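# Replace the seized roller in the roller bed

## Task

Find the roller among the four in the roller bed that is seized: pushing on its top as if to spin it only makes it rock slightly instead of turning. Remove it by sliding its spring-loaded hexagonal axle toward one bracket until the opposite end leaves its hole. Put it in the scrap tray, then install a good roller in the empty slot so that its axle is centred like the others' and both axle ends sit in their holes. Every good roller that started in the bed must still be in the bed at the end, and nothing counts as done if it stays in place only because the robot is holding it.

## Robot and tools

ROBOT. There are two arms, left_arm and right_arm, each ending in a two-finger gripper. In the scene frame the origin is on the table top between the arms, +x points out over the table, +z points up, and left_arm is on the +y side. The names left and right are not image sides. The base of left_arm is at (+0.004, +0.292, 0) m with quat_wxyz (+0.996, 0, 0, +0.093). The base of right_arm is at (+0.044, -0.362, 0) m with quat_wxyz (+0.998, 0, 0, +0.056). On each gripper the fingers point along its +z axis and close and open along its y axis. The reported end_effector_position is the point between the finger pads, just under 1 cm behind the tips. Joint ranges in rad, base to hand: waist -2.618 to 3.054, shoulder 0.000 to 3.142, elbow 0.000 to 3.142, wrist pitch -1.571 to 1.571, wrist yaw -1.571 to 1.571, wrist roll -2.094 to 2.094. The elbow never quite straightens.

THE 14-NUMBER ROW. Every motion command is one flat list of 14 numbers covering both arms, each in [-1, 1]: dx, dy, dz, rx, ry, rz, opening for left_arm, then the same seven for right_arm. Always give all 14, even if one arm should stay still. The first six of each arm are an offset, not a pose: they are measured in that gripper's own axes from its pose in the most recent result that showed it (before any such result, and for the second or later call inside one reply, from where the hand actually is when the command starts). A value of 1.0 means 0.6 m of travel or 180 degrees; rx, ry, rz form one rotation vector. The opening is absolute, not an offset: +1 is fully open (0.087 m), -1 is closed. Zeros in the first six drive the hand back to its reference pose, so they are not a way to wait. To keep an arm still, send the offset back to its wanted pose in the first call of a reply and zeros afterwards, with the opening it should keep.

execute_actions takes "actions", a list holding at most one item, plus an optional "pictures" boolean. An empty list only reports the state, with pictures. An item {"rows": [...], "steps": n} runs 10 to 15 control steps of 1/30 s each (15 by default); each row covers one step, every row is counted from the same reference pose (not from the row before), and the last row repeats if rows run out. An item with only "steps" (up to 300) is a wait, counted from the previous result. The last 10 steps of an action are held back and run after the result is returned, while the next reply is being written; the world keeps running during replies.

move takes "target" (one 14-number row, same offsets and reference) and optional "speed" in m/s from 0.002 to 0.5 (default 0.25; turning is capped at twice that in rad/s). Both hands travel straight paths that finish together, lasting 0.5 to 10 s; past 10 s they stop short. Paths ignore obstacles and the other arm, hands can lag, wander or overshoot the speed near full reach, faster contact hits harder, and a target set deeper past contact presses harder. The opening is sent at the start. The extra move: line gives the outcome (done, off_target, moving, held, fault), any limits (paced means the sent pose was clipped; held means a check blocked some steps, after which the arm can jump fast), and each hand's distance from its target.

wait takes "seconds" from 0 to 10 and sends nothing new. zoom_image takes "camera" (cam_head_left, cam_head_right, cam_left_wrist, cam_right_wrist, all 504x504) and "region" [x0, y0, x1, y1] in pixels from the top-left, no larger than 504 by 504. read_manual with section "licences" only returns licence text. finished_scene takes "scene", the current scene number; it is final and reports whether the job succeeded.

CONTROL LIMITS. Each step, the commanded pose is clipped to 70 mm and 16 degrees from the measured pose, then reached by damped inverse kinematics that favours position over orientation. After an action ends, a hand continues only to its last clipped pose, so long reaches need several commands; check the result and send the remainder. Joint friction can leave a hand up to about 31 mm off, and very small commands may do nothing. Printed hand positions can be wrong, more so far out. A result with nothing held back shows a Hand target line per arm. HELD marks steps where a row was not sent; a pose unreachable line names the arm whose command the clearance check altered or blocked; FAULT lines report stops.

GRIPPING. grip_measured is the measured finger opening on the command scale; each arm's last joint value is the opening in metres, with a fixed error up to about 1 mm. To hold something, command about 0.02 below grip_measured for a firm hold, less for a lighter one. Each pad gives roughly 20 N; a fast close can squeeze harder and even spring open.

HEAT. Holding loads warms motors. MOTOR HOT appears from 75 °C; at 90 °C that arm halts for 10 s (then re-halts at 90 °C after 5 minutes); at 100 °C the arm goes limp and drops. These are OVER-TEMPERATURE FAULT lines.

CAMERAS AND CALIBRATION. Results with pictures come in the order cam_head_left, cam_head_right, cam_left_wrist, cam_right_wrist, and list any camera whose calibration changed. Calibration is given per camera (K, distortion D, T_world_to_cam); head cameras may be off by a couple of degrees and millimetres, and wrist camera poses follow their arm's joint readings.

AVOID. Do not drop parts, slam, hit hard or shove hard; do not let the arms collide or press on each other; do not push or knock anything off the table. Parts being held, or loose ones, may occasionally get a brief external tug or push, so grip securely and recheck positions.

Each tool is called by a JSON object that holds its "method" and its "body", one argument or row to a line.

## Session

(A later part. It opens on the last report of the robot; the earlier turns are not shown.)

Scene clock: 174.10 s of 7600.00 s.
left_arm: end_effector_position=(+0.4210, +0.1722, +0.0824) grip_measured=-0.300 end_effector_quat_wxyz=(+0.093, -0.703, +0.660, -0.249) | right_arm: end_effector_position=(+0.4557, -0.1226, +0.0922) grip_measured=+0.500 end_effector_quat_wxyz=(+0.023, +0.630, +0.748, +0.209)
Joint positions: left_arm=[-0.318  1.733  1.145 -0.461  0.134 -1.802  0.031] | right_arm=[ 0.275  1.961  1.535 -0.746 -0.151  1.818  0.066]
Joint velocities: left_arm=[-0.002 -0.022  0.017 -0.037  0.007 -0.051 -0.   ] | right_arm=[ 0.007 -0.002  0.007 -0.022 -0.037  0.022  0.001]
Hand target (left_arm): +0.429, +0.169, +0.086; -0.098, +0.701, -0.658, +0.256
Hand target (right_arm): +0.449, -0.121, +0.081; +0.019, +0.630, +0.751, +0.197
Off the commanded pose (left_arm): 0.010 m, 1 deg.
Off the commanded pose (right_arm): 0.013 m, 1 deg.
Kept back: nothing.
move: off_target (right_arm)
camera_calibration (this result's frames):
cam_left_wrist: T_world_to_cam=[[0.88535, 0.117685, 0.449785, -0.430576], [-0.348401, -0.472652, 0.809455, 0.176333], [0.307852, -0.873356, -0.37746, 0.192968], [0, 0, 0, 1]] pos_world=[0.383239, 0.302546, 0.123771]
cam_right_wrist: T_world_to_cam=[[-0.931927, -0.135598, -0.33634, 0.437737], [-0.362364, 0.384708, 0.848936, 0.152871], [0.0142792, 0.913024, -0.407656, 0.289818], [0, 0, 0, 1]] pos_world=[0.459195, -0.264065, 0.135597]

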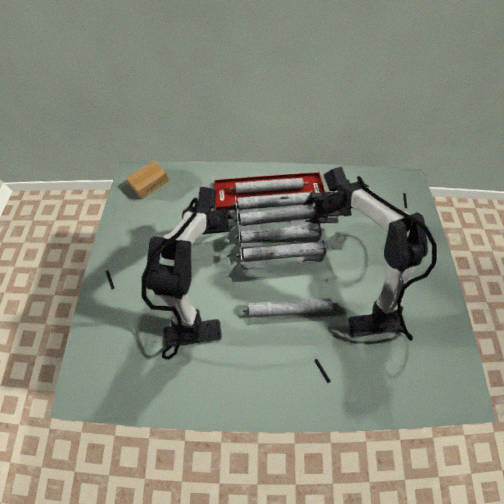

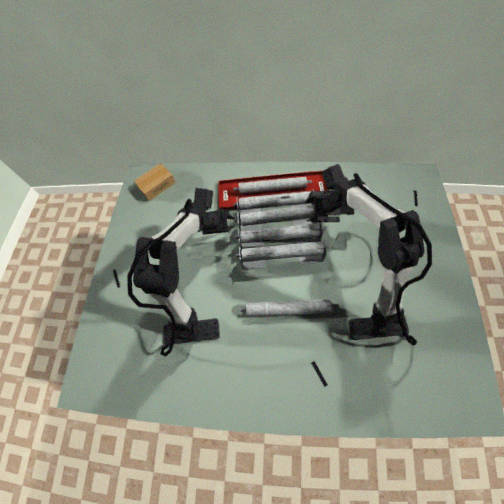

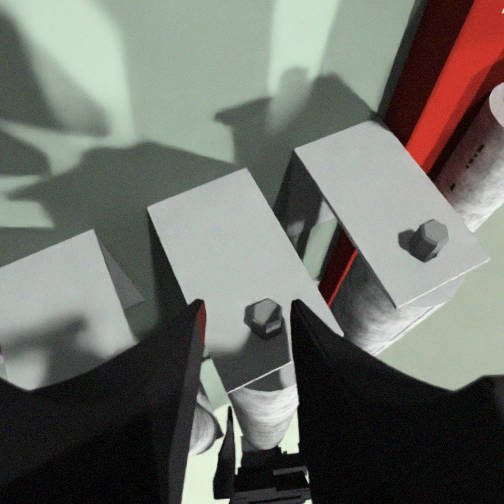

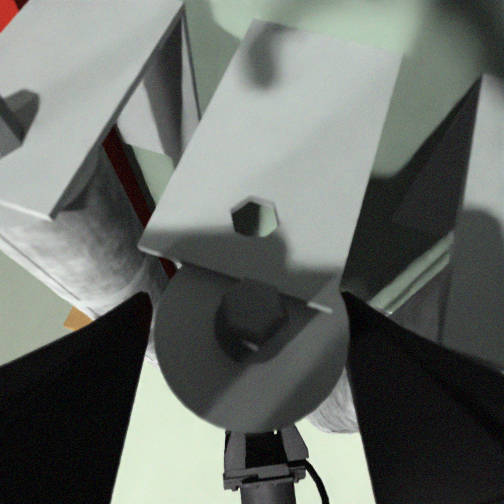

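Close right; move left inward and sideways.

{"method": "move", "body": {
  "target": [0.022,-0.025,0.005,0,0,0,-0.3,0,0,0,0,0,0,0.03],
  "speed": 0.04
}}

Scene clock: 175.10 s of 7600.00 s.
left_arm: end_effector_position=(+0.4316, +0.1619, +0.0909) grip_measured=-0.300 end_effector_quat_wxyz=(+0.091, -0.700, +0.661, -0.253) | right_arm: end_effector_position=(+0.4549, -0.1227, +0.0919) grip_measured=+0.068 end_effector_quat_wxyz=(+0.022, +0.629, +0.749, +0.208)
Joint positions: left_arm=[-0.339  1.763  1.21  -0.487  0.132 -1.817  0.031] | right_arm=[ 0.275  1.961  1.535 -0.749 -0.152  1.816  0.047]
Joint velocities: left_arm=[-0.022 -0.007 -0.002 -0.037  0.007  0.007 -0.   ] | right_arm=[-0.002  0.007 -0.027  0.066 -0.022 -0.022  0.   ]
Hand target (left_arm): +0.435, +0.160, +0.090; -0.093, +0.703, -0.660, +0.249
Hand target (right_arm): +0.456, -0.123, +0.092; +0.023, +0.630, +0.748, +0.209
Off the commanded pose (left_arm): 0.005 m, 1 deg.
Off the commanded pose (right_arm): 0.001 m, 0 deg.
Kept back: nothing.
move: done
camera_calibration (this result's frames):
cam_left_wrist: T_world_to_cam=[[0.88318, 0.114318, 0.45489, -0.441541], [-0.357204, -0.464601, 0.810278, 0.170717], [0.303972, -0.87811, -0.369491, 0.185648], [0, 0, 0, 1]] pos_world=[0.394508, 0.292811, 0.13112]
cam_right_wrist: T_world_to_cam=[[-0.932621, -0.1379, -0.333468, 0.43659], [-0.360682, 0.385003, 0.849519, 0.152138], [0.0112375, 0.912555, -0.4088, 0.291292], [0, 0, 0, 1]] pos_world=[0.458773, -0.264188, 0.135425]

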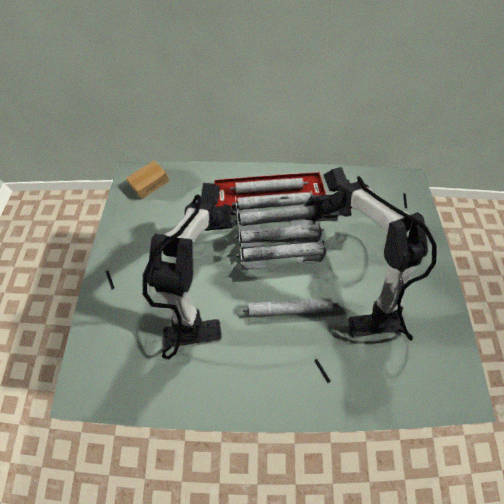

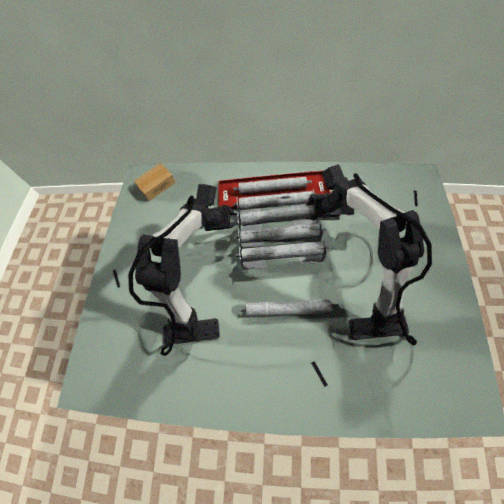

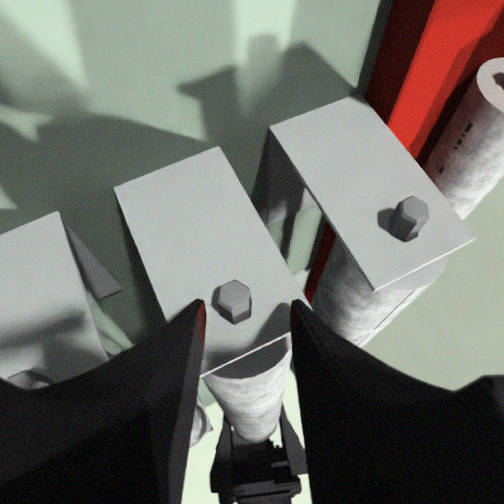

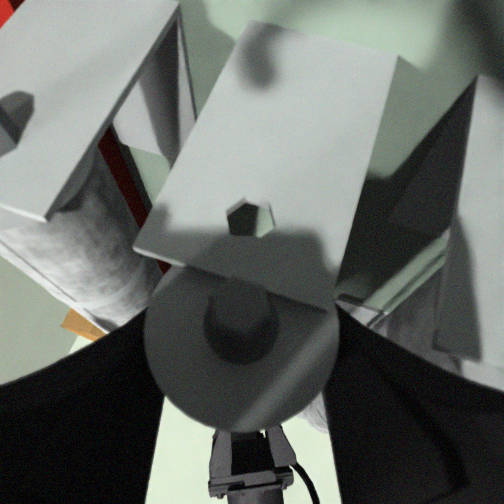

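{"method": "move", "body": {
  "target": [-0.006,0.012,0.022,0,0,0,-0.3,0.025,0,0.006,0,0,0,0.03],
  "speed": 0.03
}}

Scene clock: 176.40 s of 7600.00 s.
left_arm: end_effector_position=(+0.4325, +0.1619, +0.0863) grip_measured=-0.300 end_effector_quat_wxyz=(+0.096, -0.699, +0.660, -0.259) | right_arm: end_effector_position=(+0.4529, -0.1198, +0.0890) grip_measured=+0.068 end_effector_quat_wxyz=(+0.029, +0.635, +0.746, +0.198)
Joint positions: left_arm=[-0.339  1.763  1.183 -0.444  0.132 -1.818  0.031] | right_arm=[ 0.294  1.965  1.538 -0.758 -0.12   1.842  0.047]
Joint velocities: left_arm=[-0.007 -0.002 -0.017  0.037  0.007 -0.066  0.   ] | right_arm=[-0.012  0.017 -0.007 -0.022  0.022 -0.022  0.   ]
Hand target (left_arm): +0.431, +0.162, +0.075; -0.091, +0.700, -0.661, +0.253
Hand target (right_arm): +0.453, -0.108, +0.093; +0.022, +0.629, +0.749, +0.208
Off the commanded pose (left_arm): 0.011 m, 1 deg.
Off the commanded pose (right_arm): 0.013 m, 2 deg.
Kept back: nothing.
move: off_target (left_arm, right_arm)
camera_calibration (this result's frames):
cam_left_wrist: T_world_to_cam=[[0.876129, 0.116551, 0.467776, -0.438667], [-0.368645, -0.46329, 0.805893, 0.179919], [0.310644, -0.878509, -0.362935, 0.180267], [0, 0, 0, 1]] pos_world=[0.394656, 0.292848, 0.125628]
cam_right_wrist: T_world_to_cam=[[-0.936174, -0.130201, -0.326537, 0.436119], [-0.350701, 0.409959, 0.841987, 0.15188], [0.0242392, 0.902763, -0.429455, 0.282269], [0, 0, 0, 1]] pos_world=[0.454706, -0.260303, 0.13575]

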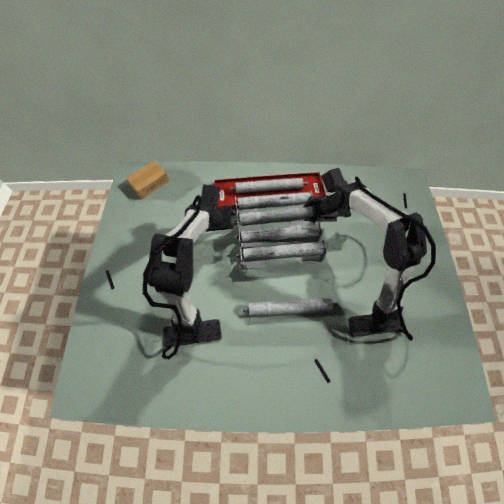

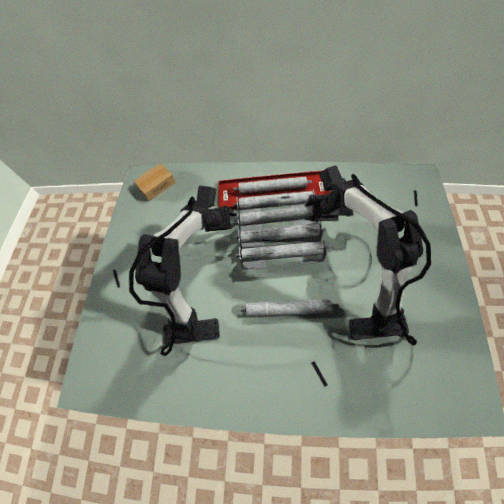

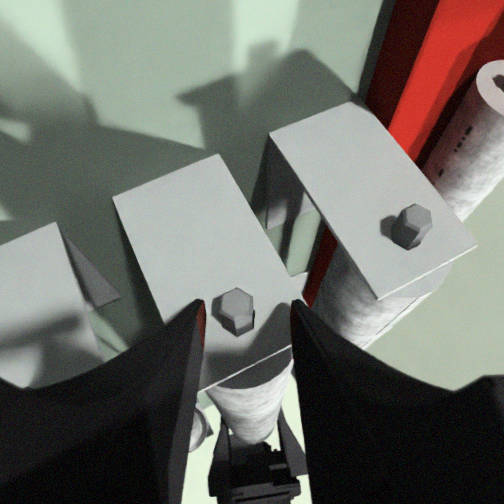

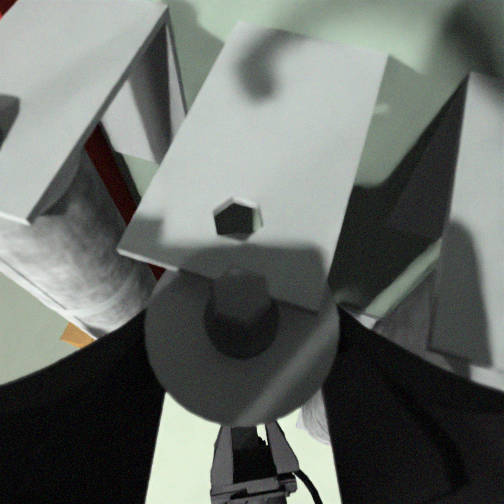

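{"method": "move", "body": {
  "target": [-0.007,0.014,0.025,0,0,0,-0.3,0.0,0,0,0,0,0,0.03],
  "speed": 0.03
}}

{"method": "move", "body": {
  "target": [0,0,0,0,0,0,-0.85,0.0,0,0,0,0,0,0.03]
}}

Scene clock: 177.50 s of 7600.00 s.
left_arm: end_effector_position=(+0.4333, +0.1618, +0.0813) grip_measured=-0.300 end_effector_quat_wxyz=(+0.101, -0.697, +0.659, -0.266) | right_arm: end_effector_position=(+0.4529, -0.1201, +0.0889) grip_measured=+0.068 end_effector_quat_wxyz=(+0.030, +0.636, +0.746, +0.197)
Joint positions: left_arm=[-0.339  1.763  1.151 -0.395  0.132 -1.818  0.031] | right_arm=[ 0.294  1.965  1.538 -0.759 -0.119  1.842  0.047]
Joint velocities: left_arm=[-0.012 -0.002  0.022  0.022 -0.007 -0.007  0.   ] | right_arm=[-0.002 -0.012 -0.007 -0.066 -0.081 -0.007 -0.   ]
Hand target (left_arm): +0.432, +0.162, +0.069; -0.096, +0.699, -0.660, +0.259
Hand target (right_arm): +0.453, -0.120, +0.089; +0.029, +0.635, +0.746, +0.198
Off the commanded pose (left_arm): 0.013 m, 1 deg.
Off the commanded pose (right_arm): 0.000 m, 0 deg.
Kept back: nothing.
move: off_target (left_arm)
camera_calibration (this result's frames):
cam_left_wrist: T_world_to_cam=[[0.867888, 0.117825, 0.482585, -0.434824], [-0.382576, -0.461136, 0.800618, 0.19029], [0.31687, -0.879472, -0.355137, 0.174936], [0, 0, 0, 1]] pos_world=[0.394747, 0.292834, 0.119616]
cam_right_wrist: T_world_to_cam=[[-0.936294, -0.130187, -0.326197, 0.436035], [-0.350347, 0.411507, 0.841379, 0.152209], [0.0246961, 0.902061, -0.430902, 0.282298], [0, 0, 0, 1]] pos_world=[0.454611, -0.260519, 0.135811]

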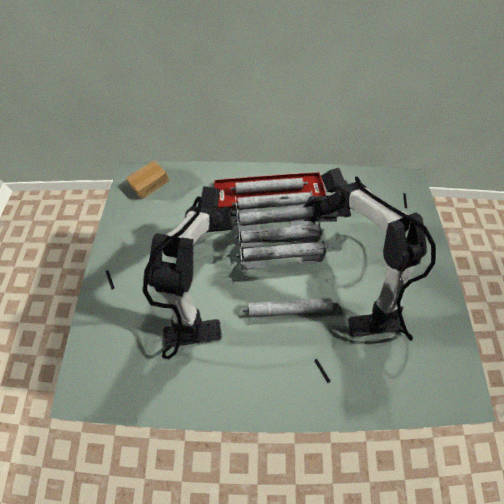

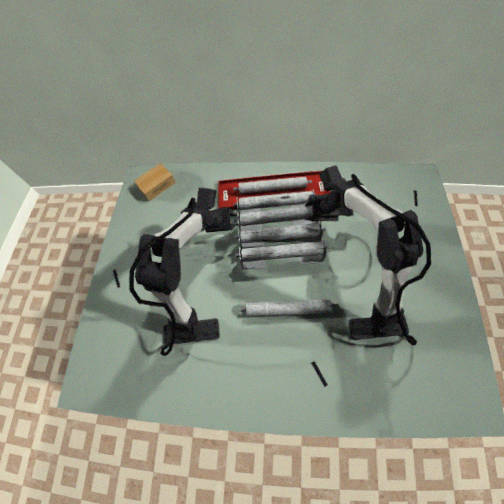

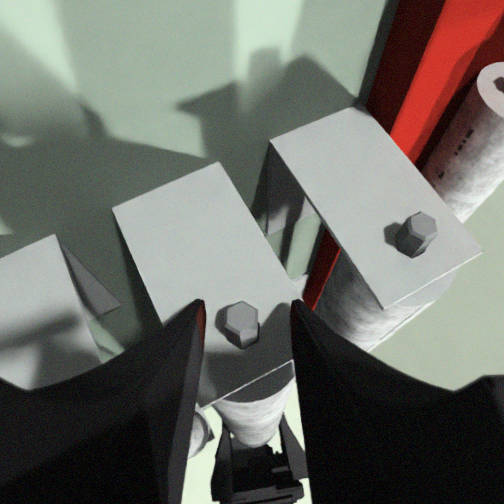

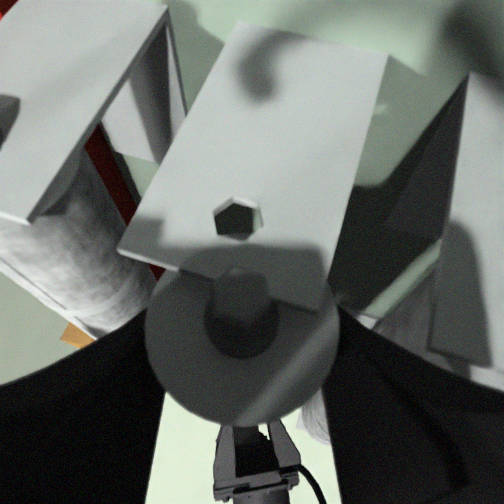

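Scene clock: 178.00 s of 7600.00 s.
left_arm: end_effector_position=(+0.4316, +0.1618, +0.0802) grip_measured=-0.761 end_effector_quat_wxyz=(+0.098, -0.697, +0.659, -0.263) | right_arm: end_effector_position=(+0.4530, -0.1202, +0.0889) grip_measured=+0.068 end_effector_quat_wxyz=(+0.030, +0.636, +0.746, +0.197)
Joint positions: left_arm=[-0.339  1.763  1.151 -0.403  0.133 -1.819  0.01 ] | right_arm=[ 0.294  1.965  1.538 -0.759 -0.118  1.842  0.047]
Joint velocities: left_arm=[ 0.007  0.002 -0.017  0.051 -0.037 -0.051 -0.001] | right_arm=[-0.012 -0.002  0.007  0.007  0.007  0.037  0.001]
Hand target (left_arm): +0.433, +0.162, +0.081; -0.101, +0.697, -0.659, +0.266
Hand target (right_arm): +0.453, -0.120, +0.089; +0.030, +0.636, +0.746, +0.197
Off the commanded pose (left_arm): 0.002 m, 0 deg.
Off the commanded pose (right_arm): 0.000 m, 0 deg.
Kept back: nothing.
move: done
camera_calibration (this result's frames):
cam_left_wrist: T_world_to_cam=[[0.871871, 0.117516, 0.475427, -0.433917], [-0.376227, -0.460754, 0.80384, 0.187466], [0.313519, -0.879713, -0.357505, 0.176762], [0, 0, 0, 1]] pos_world=[0.393431, 0.292868, 0.118797]
cam_right_wrist: T_world_to_cam=[[-0.936345, -0.129793, -0.326209, 0.436139], [-0.350179, 0.411859, 0.841277, 0.152237], [0.0251601, 0.901957, -0.431093, 0.282133], [0, 0, 0, 1]] pos_world=[0.454588, -0.260564, 0.135825]

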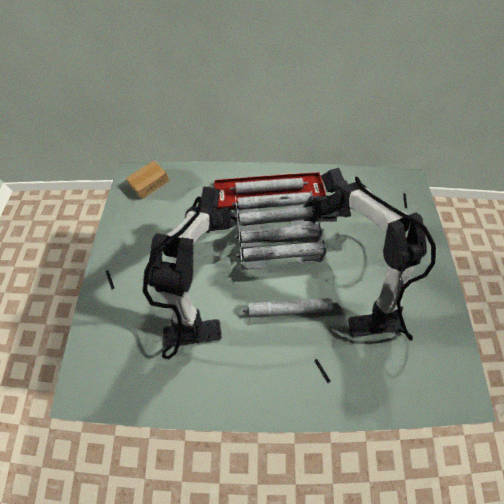

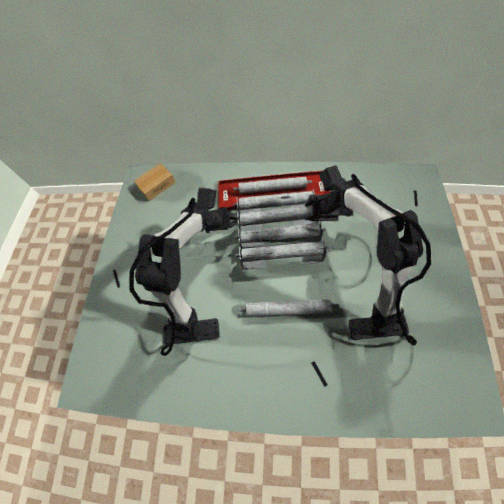

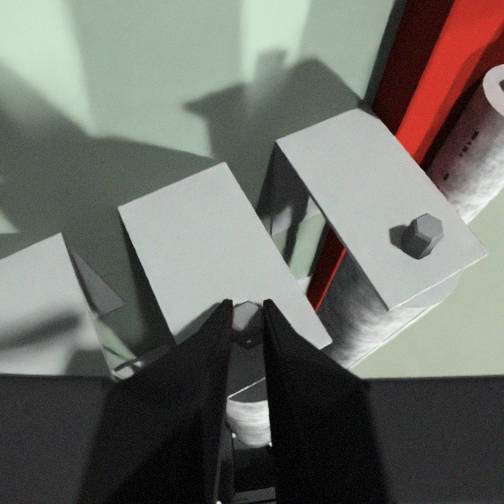

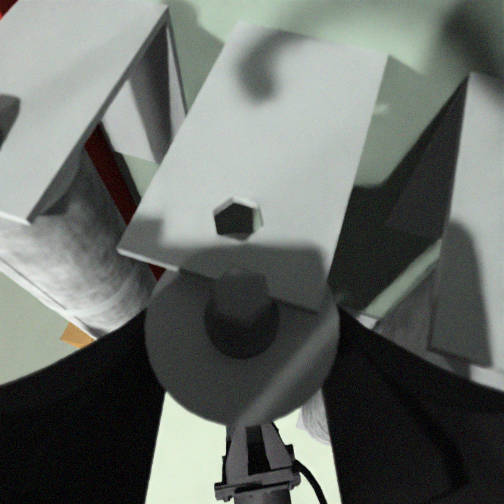

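{"method": "execute_actions", "body": {
  "actions": [
    {"rows":[[-0.02,0,-0.004,0,0,0,-0.85,0.002,0.01,-0.008,0,0,0,0.03],[-0.035,0,-0.007,0,0,0,-0.85,0.004,0.02,-0.016,0,0,0,0.03],[-0.05,0.002,-0.01,0,-0.01,0,-0.85,0.006,0.03,-0.024,0,0,0,0.03],[-0.065,0.002,-0.013,0,-0.02,0,-0.85,0.006,0.03,-0.024,0,0,0,0.03],[-0.08,0.003,-0.017,0,-0.03,0,-0.85,0.006,0.03,-0.024,0,0,0,0.03],[-0.095,0.004,-0.02,0,-0.04,0,-0.85,0.006,0.03,-0.024,0,0,0,0.03],[-0.105,0.004,-0.023,0,-0.05,0,-0.85,0.006,0.03,-0.024,0,0,0,0.03]],"steps":15}
  ]
}}

{"method": "wait", "body": {
  "seconds": 0.5
}}

Scene clock: 178.80 s of 7600.00 s.
left_arm: end_effector_position=(+0.4306, +0.1688, +0.0792) grip_measured=-0.761 end_effector_quat_wxyz=(+0.089, -0.696, +0.660, -0.268) | right_arm: end_effector_position=(+0.4546, -0.1178, +0.0942) grip_measured=+0.068 end_effector_quat_wxyz=(+0.023, +0.634, +0.749, +0.188)
Joint positions: left_arm=[-0.31   1.763  1.144 -0.401  0.168 -1.794  0.01 ] | right_arm=[ 0.295  1.991  1.604 -0.822 -0.125  1.836  0.047]
Joint velocities: left_arm=[ 0.164  0.007 -0.051 -0.007  0.125  0.154 -0.   ] | right_arm=[ 0.002  0.11   0.369 -0.33   0.022 -0.051 -0.001]
Steps of this call (steps 1 to 19: nothing new was sent; steps 20 to 24: the first 5 steps of this action). Readings (end_effector_position):
20: left_arm (+0.4317, +0.1624, +0.0803) | right_arm (+0.4530, -0.1202, +0.0894)
21: left_arm (+0.4314, +0.1633, +0.0804) | right_arm (+0.4527, -0.1202, +0.0899)
23: left_arm (+0.4309, +0.1670, +0.0797) | right_arm (+0.4539, -0.1182, +0.0929)
24: the state above

Scene clock: 179.63 s of 7600.00 s.
left_arm: end_effector_position=(+0.4289, +0.1852, +0.0778) grip_measured=-0.761 end_effector_quat_wxyz=(+0.100, -0.698, +0.661, -0.256) | right_arm: end_effector_position=(+0.4535, -0.1183, +0.0949) grip_measured=+0.068 end_effector_quat_wxyz=(+0.018, +0.637, +0.749, +0.180)
Joint positions: left_arm=[-0.278  1.752  1.138 -0.419  0.153 -1.76   0.01 ] | right_arm=[ 0.295  2.001  1.629 -0.856 -0.125  1.839  0.047]
Joint velocities: left_arm=[-0.012 -0.007 -0.002 -0.022 -0.007  0.007 -0.   ] | right_arm=[-0.002 -0.002 -0.002  0.066 -0.051 -0.022 -0.002]
Hand target (left_arm): +0.423, +0.224, +0.075; -0.146, +0.716, -0.650, +0.208
Hand target (right_arm): +0.464, -0.119, +0.109; +0.030, +0.636, +0.746, +0.197
Off the commanded pose (left_arm): 0.041 m, 8 deg.
Off the commanded pose (right_arm): 0.018 m, 2 deg.
Kept back: nothing.
Steps of this call (steps 1 to 10: the last 10 steps of your previous action; steps 11 to 25: nothing new was sent). Readings (end_effector_position):
1: left_arm (+0.4306, +0.1714, +0.0790) | right_arm (+0.4547, -0.1179, +0.0951)
2: left_arm (+0.4302, +0.1744, +0.0787) | right_arm (+0.4545, -0.1180, +0.0958)
4: left_arm (+0.4294, +0.1804, +0.0781) | right_arm (+0.4541, -0.1182, +0.0960)
8: left_arm (+0.4290, +0.1851, +0.0777) | right_arm (+0.4538, -0.1182, +0.0953)
25: the state above
camera_calibration (this result's frames):
cam_left_wrist: T_world_to_cam=[[0.875425, 0.111294, 0.470367, -0.433173], [-0.369589, -0.473022, 0.799784, 0.198893], [0.311505, -0.873993, -0.372962, 0.198349], [0, 0, 0, 1]] pos_world=[0.390932, 0.315646, 0.118655]
cam_right_wrist: T_world_to_cam=[[-0.947886, -0.139413, -0.286489, 0.43922], [-0.318604, 0.42005, 0.849735, 0.132442], [0.00187541, 0.896729, -0.442577, 0.294053], [0, 0, 0, 1]] pos_world=[0.457976, -0.258085, 0.143432]

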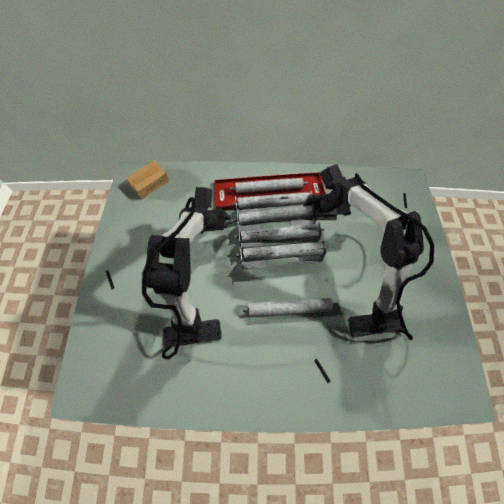

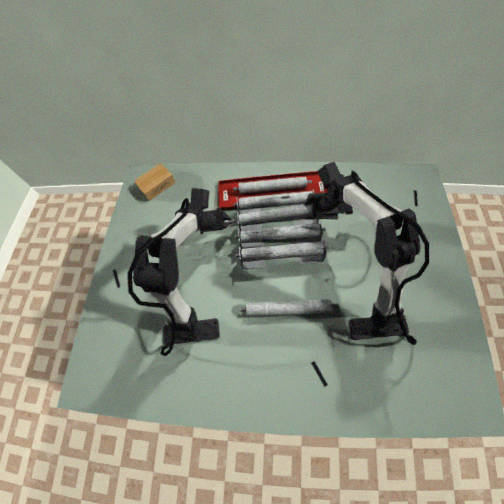

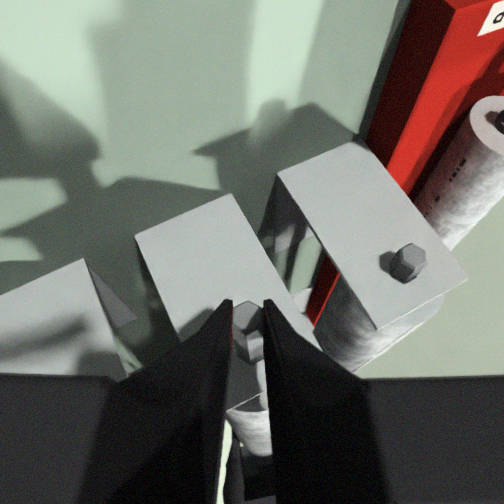

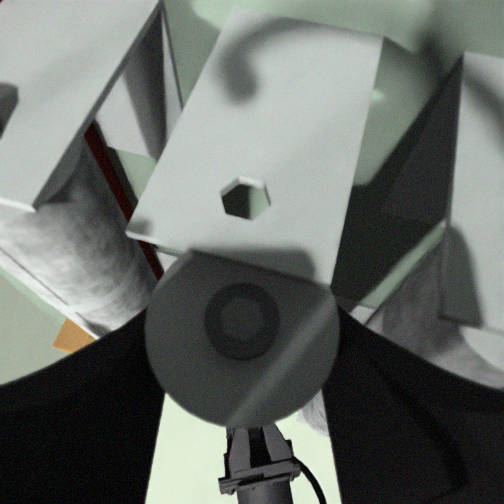

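{"method": "execute_actions", "body": {
  "actions": [
    {"rows":[[-0.068,0.003,-0.015,0,-0.045,0,-0.85,0,0.023,-0.012,-0.012,0,0,0.03],[-0.068,0.003,-0.015,0,-0.045,0,-0.85,0,0.023,-0.007,-0.012,0,0,0.03],[-0.068,0.003,-0.015,0,-0.045,0,-0.85,0,0.022,-0.002,-0.012,0,0,0.03],[-0.068,0.003,-0.015,0,-0.045,0,-0.85,0,0.022,0.003,-0.012,0,0,0.03],[-0.068,0.003,-0.015,0,-0.045,0,-0.85,0,0.021,0.008,-0.012,0,0,0.03],[-0.068,0.003,-0.015,0,-0.045,0,-0.85,-0.002,0.021,0.013,-0.012,0,0,0.03],[-0.068,0.003,-0.015,0,-0.045,0,-0.85,-0.004,0.02,0.018,-0.012,0,0,0.03],[-0.068,0.003,-0.015,0,-0.045,0,-0.85,-0.005,0.02,0.023,-0.012,0,0,0.03],[-0.068,0.003,-0.015,0,-0.045,0,-0.85,-0.006,0.02,0.028,-0.012,0,0,0.03]],"steps":15}
  ]
}}

{"method": "wait", "body": {
  "seconds": 0.5
}}

Scene clock: 180.53 s of 7600.00 s.
left_arm: end_effector_position=(+0.4287, +0.1852, +0.0779) grip_measured=-0.761 end_effector_quat_wxyz=(+0.101, -0.697, +0.663, -0.256) | right_arm: end_effector_position=(+0.4539, -0.1182, +0.0913) grip_measured=+0.068 end_effector_quat_wxyz=(+0.017, +0.639, +0.749, +0.177)
Joint positions: left_arm=[-0.278  1.752  1.138 -0.419  0.153 -1.755  0.01 ] | right_arm=[ 0.295  2.01   1.629 -0.854 -0.125  1.841  0.047]
Joint velocities: left_arm=[ 0.007 -0.071  0.002  0.007 -0.037  0.095 -0.   ] | right_arm=[-0.002  0.095 -0.027  0.139 -0.037  0.051 -0.001]
Steps of this call (steps 1 to 22: nothing new was sent; steps 23 to 27: the first 5 steps of this action). Readings (end_effector_position):
23: left_arm (+0.4288, +0.1852, +0.0778) | right_arm (+0.4536, -0.1183, +0.0949)
24: left_arm (+0.4288, +0.1852, +0.0777) | right_arm (+0.4535, -0.1183, +0.0945)
26: left_arm (+0.4288, +0.1852, +0.0777) | right_arm (+0.4537, -0.1183, +0.0927)
27: the state above

Scene clock: 181.37 s of 7600.00 s.
left_arm: end_effector_position=(+0.4281, +0.1865, +0.0796) grip_measured=-0.761 end_effector_quat_wxyz=(+0.104, -0.694, +0.665, -0.255) | right_arm: end_effector_position=(+0.4582, -0.1178, +0.0779) grip_measured=+0.068 end_effector_quat_wxyz=(+0.018, +0.639, +0.750, +0.171)
Joint positions: left_arm=[-0.276  1.745  1.138 -0.423  0.151 -1.747  0.01 ] | right_arm=[ 0.295  2.043  1.629 -0.832 -0.117  1.838  0.047]
Joint velocities: left_arm=[-0.017  0.017  0.002 -0.022  0.066  0.037 -0.   ] | right_arm=[-0.017 -0.007 -0.002 -0.007 -0.007 -0.007  0.   ]
Hand target (left_arm): +0.423, +0.225, +0.075; -0.145, +0.714, -0.653, +0.207
Hand target (right_arm): +0.470, -0.116, +0.083; +0.030, +0.637, +0.746, +0.193
Off the commanded pose (left_arm): 0.041 m, 8 deg.
Off the commanded pose (right_arm): 0.013 m, 3 deg.
Kept back: nothing.
Steps of this call (steps 1 to 10: the last 10 steps of your previous action; steps 11 to 25: nothing new was sent). Readings (end_effector_position):
1: left_arm (+0.4287, +0.1854, +0.0782) | right_arm (+0.4542, -0.1181, +0.0895)
2: left_arm (+0.4286, +0.1856, +0.0784) | right_arm (+0.4548, -0.1181, +0.0876)
4: left_arm (+0.4283, +0.1861, +0.0789) | right_arm (+0.4560, -0.1180, +0.0835)
8: left_arm (+0.4281, +0.1865, +0.0795) | right_arm (+0.4576, -0.1178, +0.0781)
25: the state above
camera_calibration (this result's frames):
cam_left_wrist: T_world_to_cam=[[0.87389, 0.10084, 0.475549, -0.43128], [-0.37723, -0.476346, 0.794224, 0.202044], [0.306615, -0.873456, -0.378234, 0.202842], [0, 0, 0, 1]] pos_world=[0.390914, 0.316906, 0.121348]
cam_right_wrist: T_world_to_cam=[[-0.951745, -0.14113, -0.272515, 0.43929], [-0.306886, 0.432516, 0.847792, 0.144416], [-0.00178191, 0.890512, -0.454955, 0.287941], [0, 0, 0, 1]] pos_world=[0.462924, -0.25688, 0.128278]

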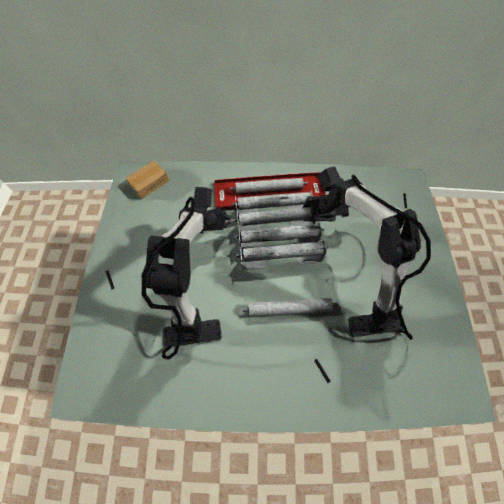

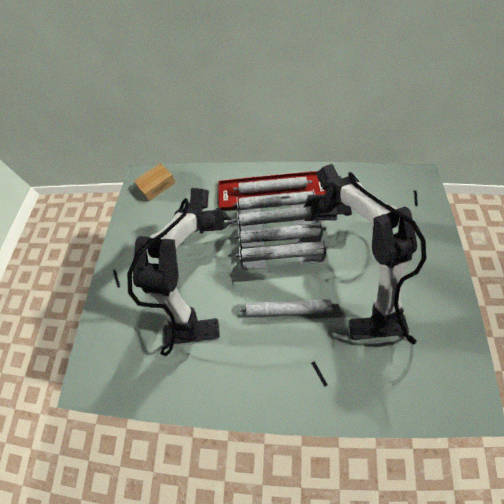

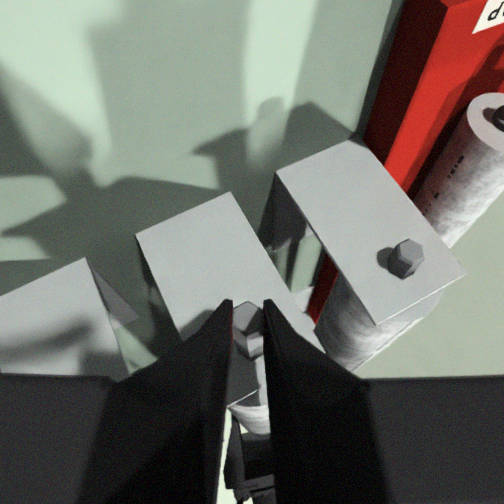

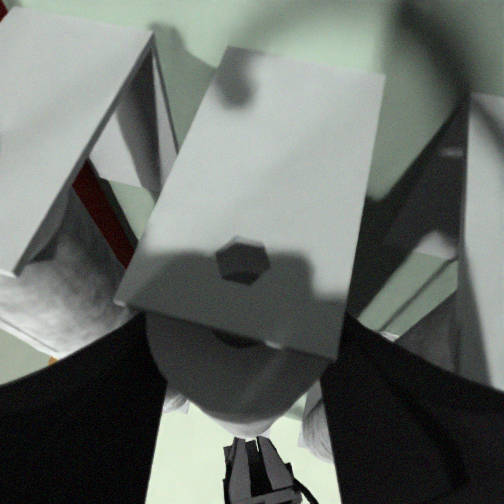

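{"method": "execute_actions", "body": {
  "actions": [
    {"rows":[[-0.068,0.003,-0.015,0,-0.045,0,-0.85,0,0.021,0.002,-0.015,0,0,0.03],[-0.068,0.003,-0.015,0,-0.045,0,-0.85,0,0.021,0.006,-0.015,0,0,0.03],[-0.068,0.003,-0.015,0,-0.045,0,-0.85,0,0.021,0.01,-0.015,0,0,0.03],[-0.068,0.003,-0.015,0,-0.045,0,-0.85,-0.002,0.021,0.013,-0.015,0,0,0.03],[-0.068,0.003,-0.015,0,-0.045,0,-0.85,-0.002,0.021,0.013,-0.015,0,0,0.03],[-0.068,0.003,-0.015,0,-0.045,0,-0.85,-0.002,0.021,0.013,-0.015,0,0,0.03],[-0.068,0.003,-0.015,0,-0.045,0,-0.85,-0.002,0.021,0.013,-0.015,0,0,0.03],[-0.055,0.003,-0.012,0,-0.035,0,-0.85,-0.002,0.021,0.013,-0.015,0,0,0.03],[-0.045,0.003,-0.01,0,-0.03,0,-0.85,-0.002,0.021,0.013,-0.015,0,0,0.03],[-0.035,0.003,-0.008,0,-0.02,0,-0.85,-0.002,0.021,0.013,-0.015,0,0,0.03],[-0.025,0.003,-0.006,0,-0.015,0,-0.85,-0.002,0.021,0.013,-0.015,0,0,0.03],[-0.015,0.003,-0.004,0,-0.01,0,-0.85,-0.002,0.021,0.013,-0.015,0,0,0.03]],"steps":15}
  ]
}}

{"method": "wait", "body": {
  "seconds": 0.5
}}

Scene clock: 182.33 s of 7600.00 s.
left_arm: end_effector_position=(+0.4279, +0.1865, +0.0795) grip_measured=-0.761 end_effector_quat_wxyz=(+0.105, -0.693, +0.666, -0.255) | right_arm: end_effector_position=(+0.4591, -0.1178, +0.0757) grip_measured=+0.068 end_effector_quat_wxyz=(+0.019, +0.639, +0.750, +0.170)
Joint positions: left_arm=[-0.276  1.745  1.138 -0.423  0.15  -1.742  0.01 ] | right_arm=[ 0.295  2.048  1.629 -0.828 -0.115  1.838  0.047]
Joint velocities: left_arm=[ 0.017  0.007 -0.007 -0.037  0.037  0.037 -0.001] | right_arm=[ 0.007  0.09  -0.002  0.154  0.022 -0.037 -0.   ]
Steps of this call (steps 1 to 24: nothing new was sent; steps 25 to 29: the first 5 steps of this action). Readings (end_effector_position):
25: left_arm (+0.4280, +0.1865, +0.0796) | right_arm (+0.4582, -0.1179, +0.0778)
26: left_arm (+0.4280, +0.1865, +0.0796) | right_arm (+0.4583, -0.1179, +0.0778)
28: left_arm (+0.4279, +0.1865, +0.0795) | right_arm (+0.4587, -0.1178, +0.0767)
29: the state above

Scene clock: 183.17 s of 7600.00 s.
left_arm: end_effector_position=(+0.4283, +0.1824, +0.0815) grip_measured=-0.761 end_effector_quat_wxyz=(+0.103, -0.691, +0.667, -0.261) | right_arm: end_effector_position=(+0.4605, -0.1175, +0.0707) grip_measured=+0.068 end_effector_quat_wxyz=(+0.019, +0.639, +0.750, +0.168)
Joint positions: left_arm=[-0.283  1.744  1.138 -0.417  0.157 -1.748  0.01 ] | right_arm=[ 0.295  2.06   1.629 -0.819 -0.113  1.838  0.047]
Joint velocities: left_arm=[ 0.007 -0.007 -0.002 -0.037 -0.095  0.081  0.   ] | right_arm=[ 0.007 -0.012 -0.007  0.022 -0.051 -0.037  0.   ]
Hand target (left_arm): +0.426, +0.195, +0.079; -0.114, +0.698, -0.663, +0.245
Hand target (right_arm): +0.472, -0.116, +0.074; +0.033, +0.639, +0.746, +0.188
Off the commanded pose (left_arm): 0.014 m, 2 deg.
Off the commanded pose (right_arm): 0.012 m, 3 deg.
Kept back: nothing.
Steps of this call (steps 1 to 10: the last 10 steps of your previous action; steps 11 to 25: nothing new was sent). Readings (end_effector_position):
1: left_arm (+0.4279, +0.1867, +0.0798) | right_arm (+0.4594, -0.1177, +0.0744)
2: left_arm (+0.4279, +0.1867, +0.0801) | right_arm (+0.4597, -0.1177, +0.0731)
4: left_arm (+0.4279, +0.1865, +0.0802) | right_arm (+0.4602, -0.1175, +0.0713)
8: left_arm (+0.4281, +0.1845, +0.0810) | right_arm (+0.4604, -0.1175, +0.0707)
25: the state above
camera_calibration (this result's frames):
cam_left_wrist: T_world_to_cam=[[0.871526, 0.0960172, 0.480856, -0.430502], [-0.387038, -0.467404, 0.794818, 0.201267], [0.30107, -0.878814, -0.370192, 0.202583], [0, 0, 0, 1]] pos_world=[0.3921, 0.313441, 0.122034]
cam_right_wrist: T_world_to_cam=[[-0.952611, -0.142144, -0.268938, 0.43959], [-0.30418, 0.437303, 0.84631, 0.15048], [-0.0026904, 0.88801, -0.459816, 0.284895], [0, 0, 0, 1]] pos_world=[0.465298, -0.25631, 0.121869]

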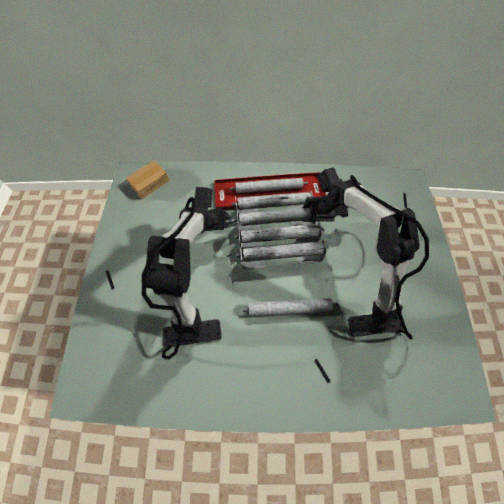

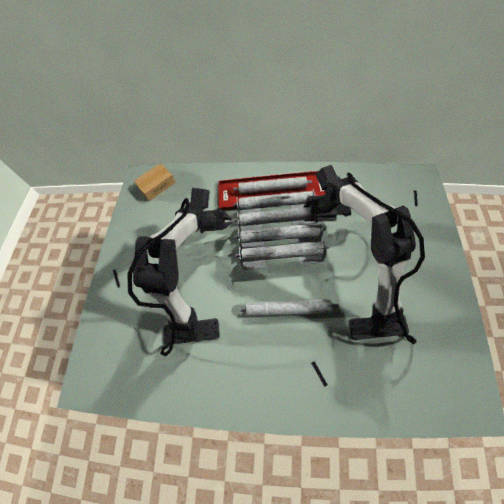

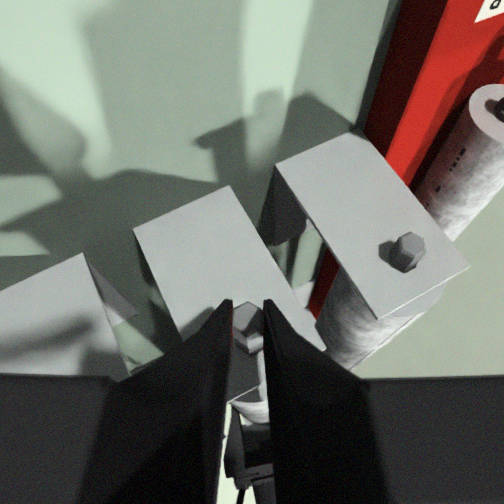

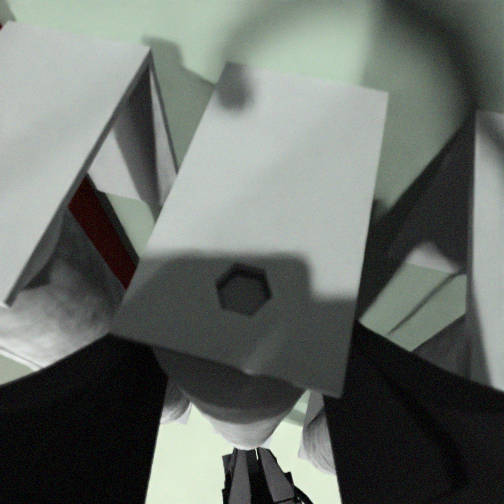

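Nearly aligned. Ease the axle in.

{"method": "execute_actions", "body": {
  "actions": [
    {"rows":[[-0.012,0,-0.003,0,0,0,-0.85,-0.002,0.02,0.002,-0.015,0,0,0.03],[-0.004,0,0,0,0,0,-0.85,-0.002,0.02,0.002,-0.015,0,0,0.03],[0.004,0,0,0,0,0,-0.85,-0.002,0.02,0.002,-0.015,0,0,0.03],[0.012,0,0.003,0,0,0,-0.85,-0.002,0.02,0.002,-0.015,0,0,0.03],[0.02,0,0.005,0,0,0,-0.85,-0.002,0.02,0.002,-0.015,0,0,0.03],[0.028,0,0.007,0,0,0,-0.85,-0.002,0.02,0.002,-0.015,0,0,0.03],[0.034,0,0.009,0,0,0,-0.85,-0.002,0.02,0.002,-0.015,0,0,0.03]],"steps":15}
  ]
}}

{"method": "wait", "body": {
  "seconds": 0.5
}}

Scene clock: 183.93 s of 7600.00 s.
left_arm: end_effector_position=(+0.4287, +0.1756, +0.0813) grip_measured=-0.761 end_effector_quat_wxyz=(+0.100, -0.690, +0.667, -0.264) | right_arm: end_effector_position=(+0.4606, -0.1176, +0.0703) grip_measured=+0.068 end_effector_quat_wxyz=(+0.019, +0.639, +0.750, +0.167)
Joint positions: left_arm=[-0.298  1.748  1.138 -0.408  0.159 -1.761  0.01 ] | right_arm=[ 0.295  2.061  1.629 -0.819 -0.112  1.837  0.047]
Joint velocities: left_arm=[-0.266  0.051  0.002  0.286 -0.007 -0.3    0.001] | right_arm=[ 0.002 -0.012  0.002 -0.051  0.022 -0.037  0.001]
Steps of this call (steps 1 to 18: nothing new was sent; steps 19 to 23: the first 5 steps of this action). Readings (end_effector_position):
19: left_arm (+0.4284, +0.1821, +0.0817) | right_arm (+0.4605, -0.1175, +0.0707)
20: left_arm (+0.4284, +0.1816, +0.0814) | right_arm (+0.4605, -0.1175, +0.0707)
22: left_arm (+0.4285, +0.1788, +0.0814) | right_arm (+0.4605, -0.1176, +0.0703)
23: the state above

Scene clock: 184.77 s of 7600.00 s.
left_arm: end_effector_position=(+0.4306, +0.1636, +0.0807) grip_measured=-0.761 end_effector_quat_wxyz=(+0.104, -0.692, +0.663, -0.266) | right_arm: end_effector_position=(+0.4609, -0.1183, +0.0700) grip_measured=+0.068 end_effector_quat_wxyz=(+0.021, +0.640, +0.750, +0.166)
Joint positions: left_arm=[-0.336  1.753  1.138 -0.389  0.13  -1.803  0.01 ] | right_arm=[ 0.295  2.061  1.629 -0.819 -0.107  1.837  0.047]
Joint velocities: left_arm=[-0.002  0.002 -0.007  0.007 -0.037 -0.007  0.   ] | right_arm=[0.002 0.012 0.002 0.007 0.007 0.037 0.   ]
Hand target (left_arm): +0.430, +0.161, +0.082; -0.103, +0.691, -0.666, +0.261
Hand target (right_arm): +0.472, -0.117, +0.073; +0.034, +0.639, +0.746, +0.185
Off the commanded pose (left_arm): 0.002 m, 1 deg.
Off the commanded pose (right_arm): 0.012 m, 3 deg.
Kept back: nothing.
Steps of this call (steps 1 to 10: the last 10 steps of your previous action; steps 11 to 25: nothing new was sent). Readings (end_effector_position):
1: left_arm (+0.4291, +0.1715, +0.0812) | right_arm (+0.4606, -0.1176, +0.0703)
2: left_arm (+0.4297, +0.1672, +0.0813) | right_arm (+0.4606, -0.1176, +0.0703)
4: left_arm (+0.4306, +0.1636, +0.0808) | right_arm (+0.4608, -0.1181, +0.0701)
8: left_arm (+0.4306, +0.1636, +0.0807) | right_arm (+0.4609, -0.1183, +0.0700)
25: the state above
camera_calibration (this result's frames):
cam_left_wrist: T_world_to_cam=[[0.866365, 0.105488, 0.488143, -0.43029], [-0.391175, -0.464313, 0.794604, 0.195252], [0.310472, -0.879367, -0.361, 0.180377], [0, 0, 0, 1]] pos_world=[0.393164, 0.294666, 0.12001]
cam_right_wrist: T_world_to_cam=[[-0.952327, -0.142589, -0.269707, 0.439557], [-0.305078, 0.442257, 0.843408, 0.152768], [-0.000981178, 0.885481, -0.464674, 0.284607], [0, 0, 0, 1]] pos_world=[0.465487, -0.256901, 0.121956]

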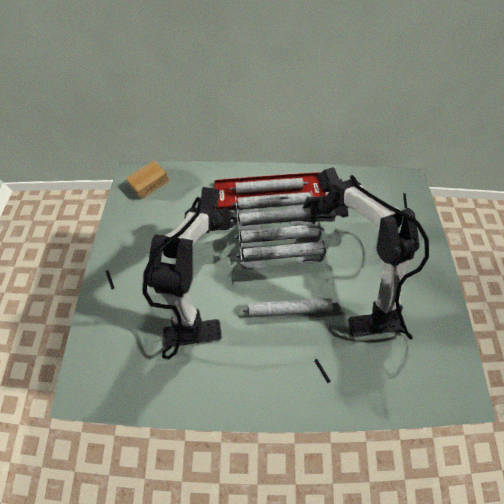

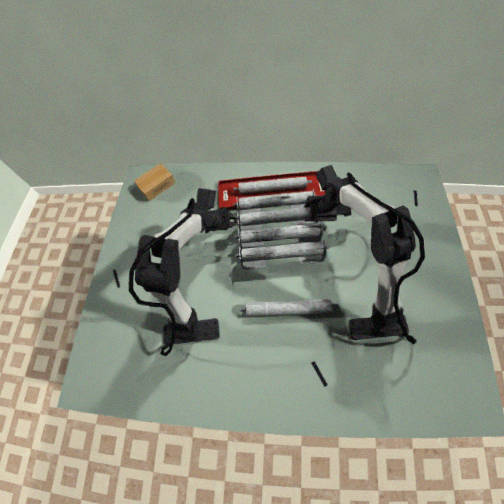

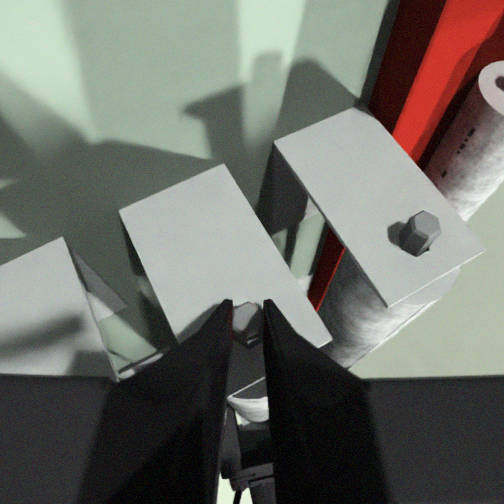

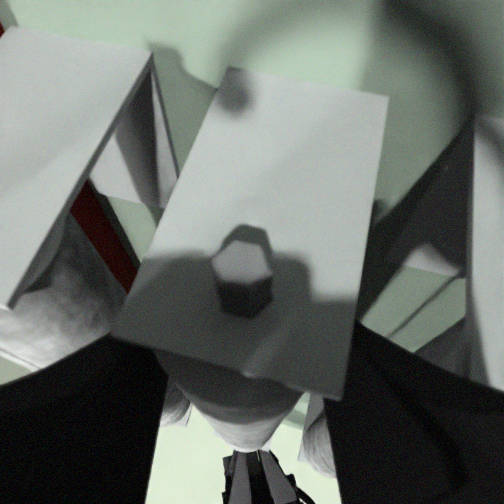

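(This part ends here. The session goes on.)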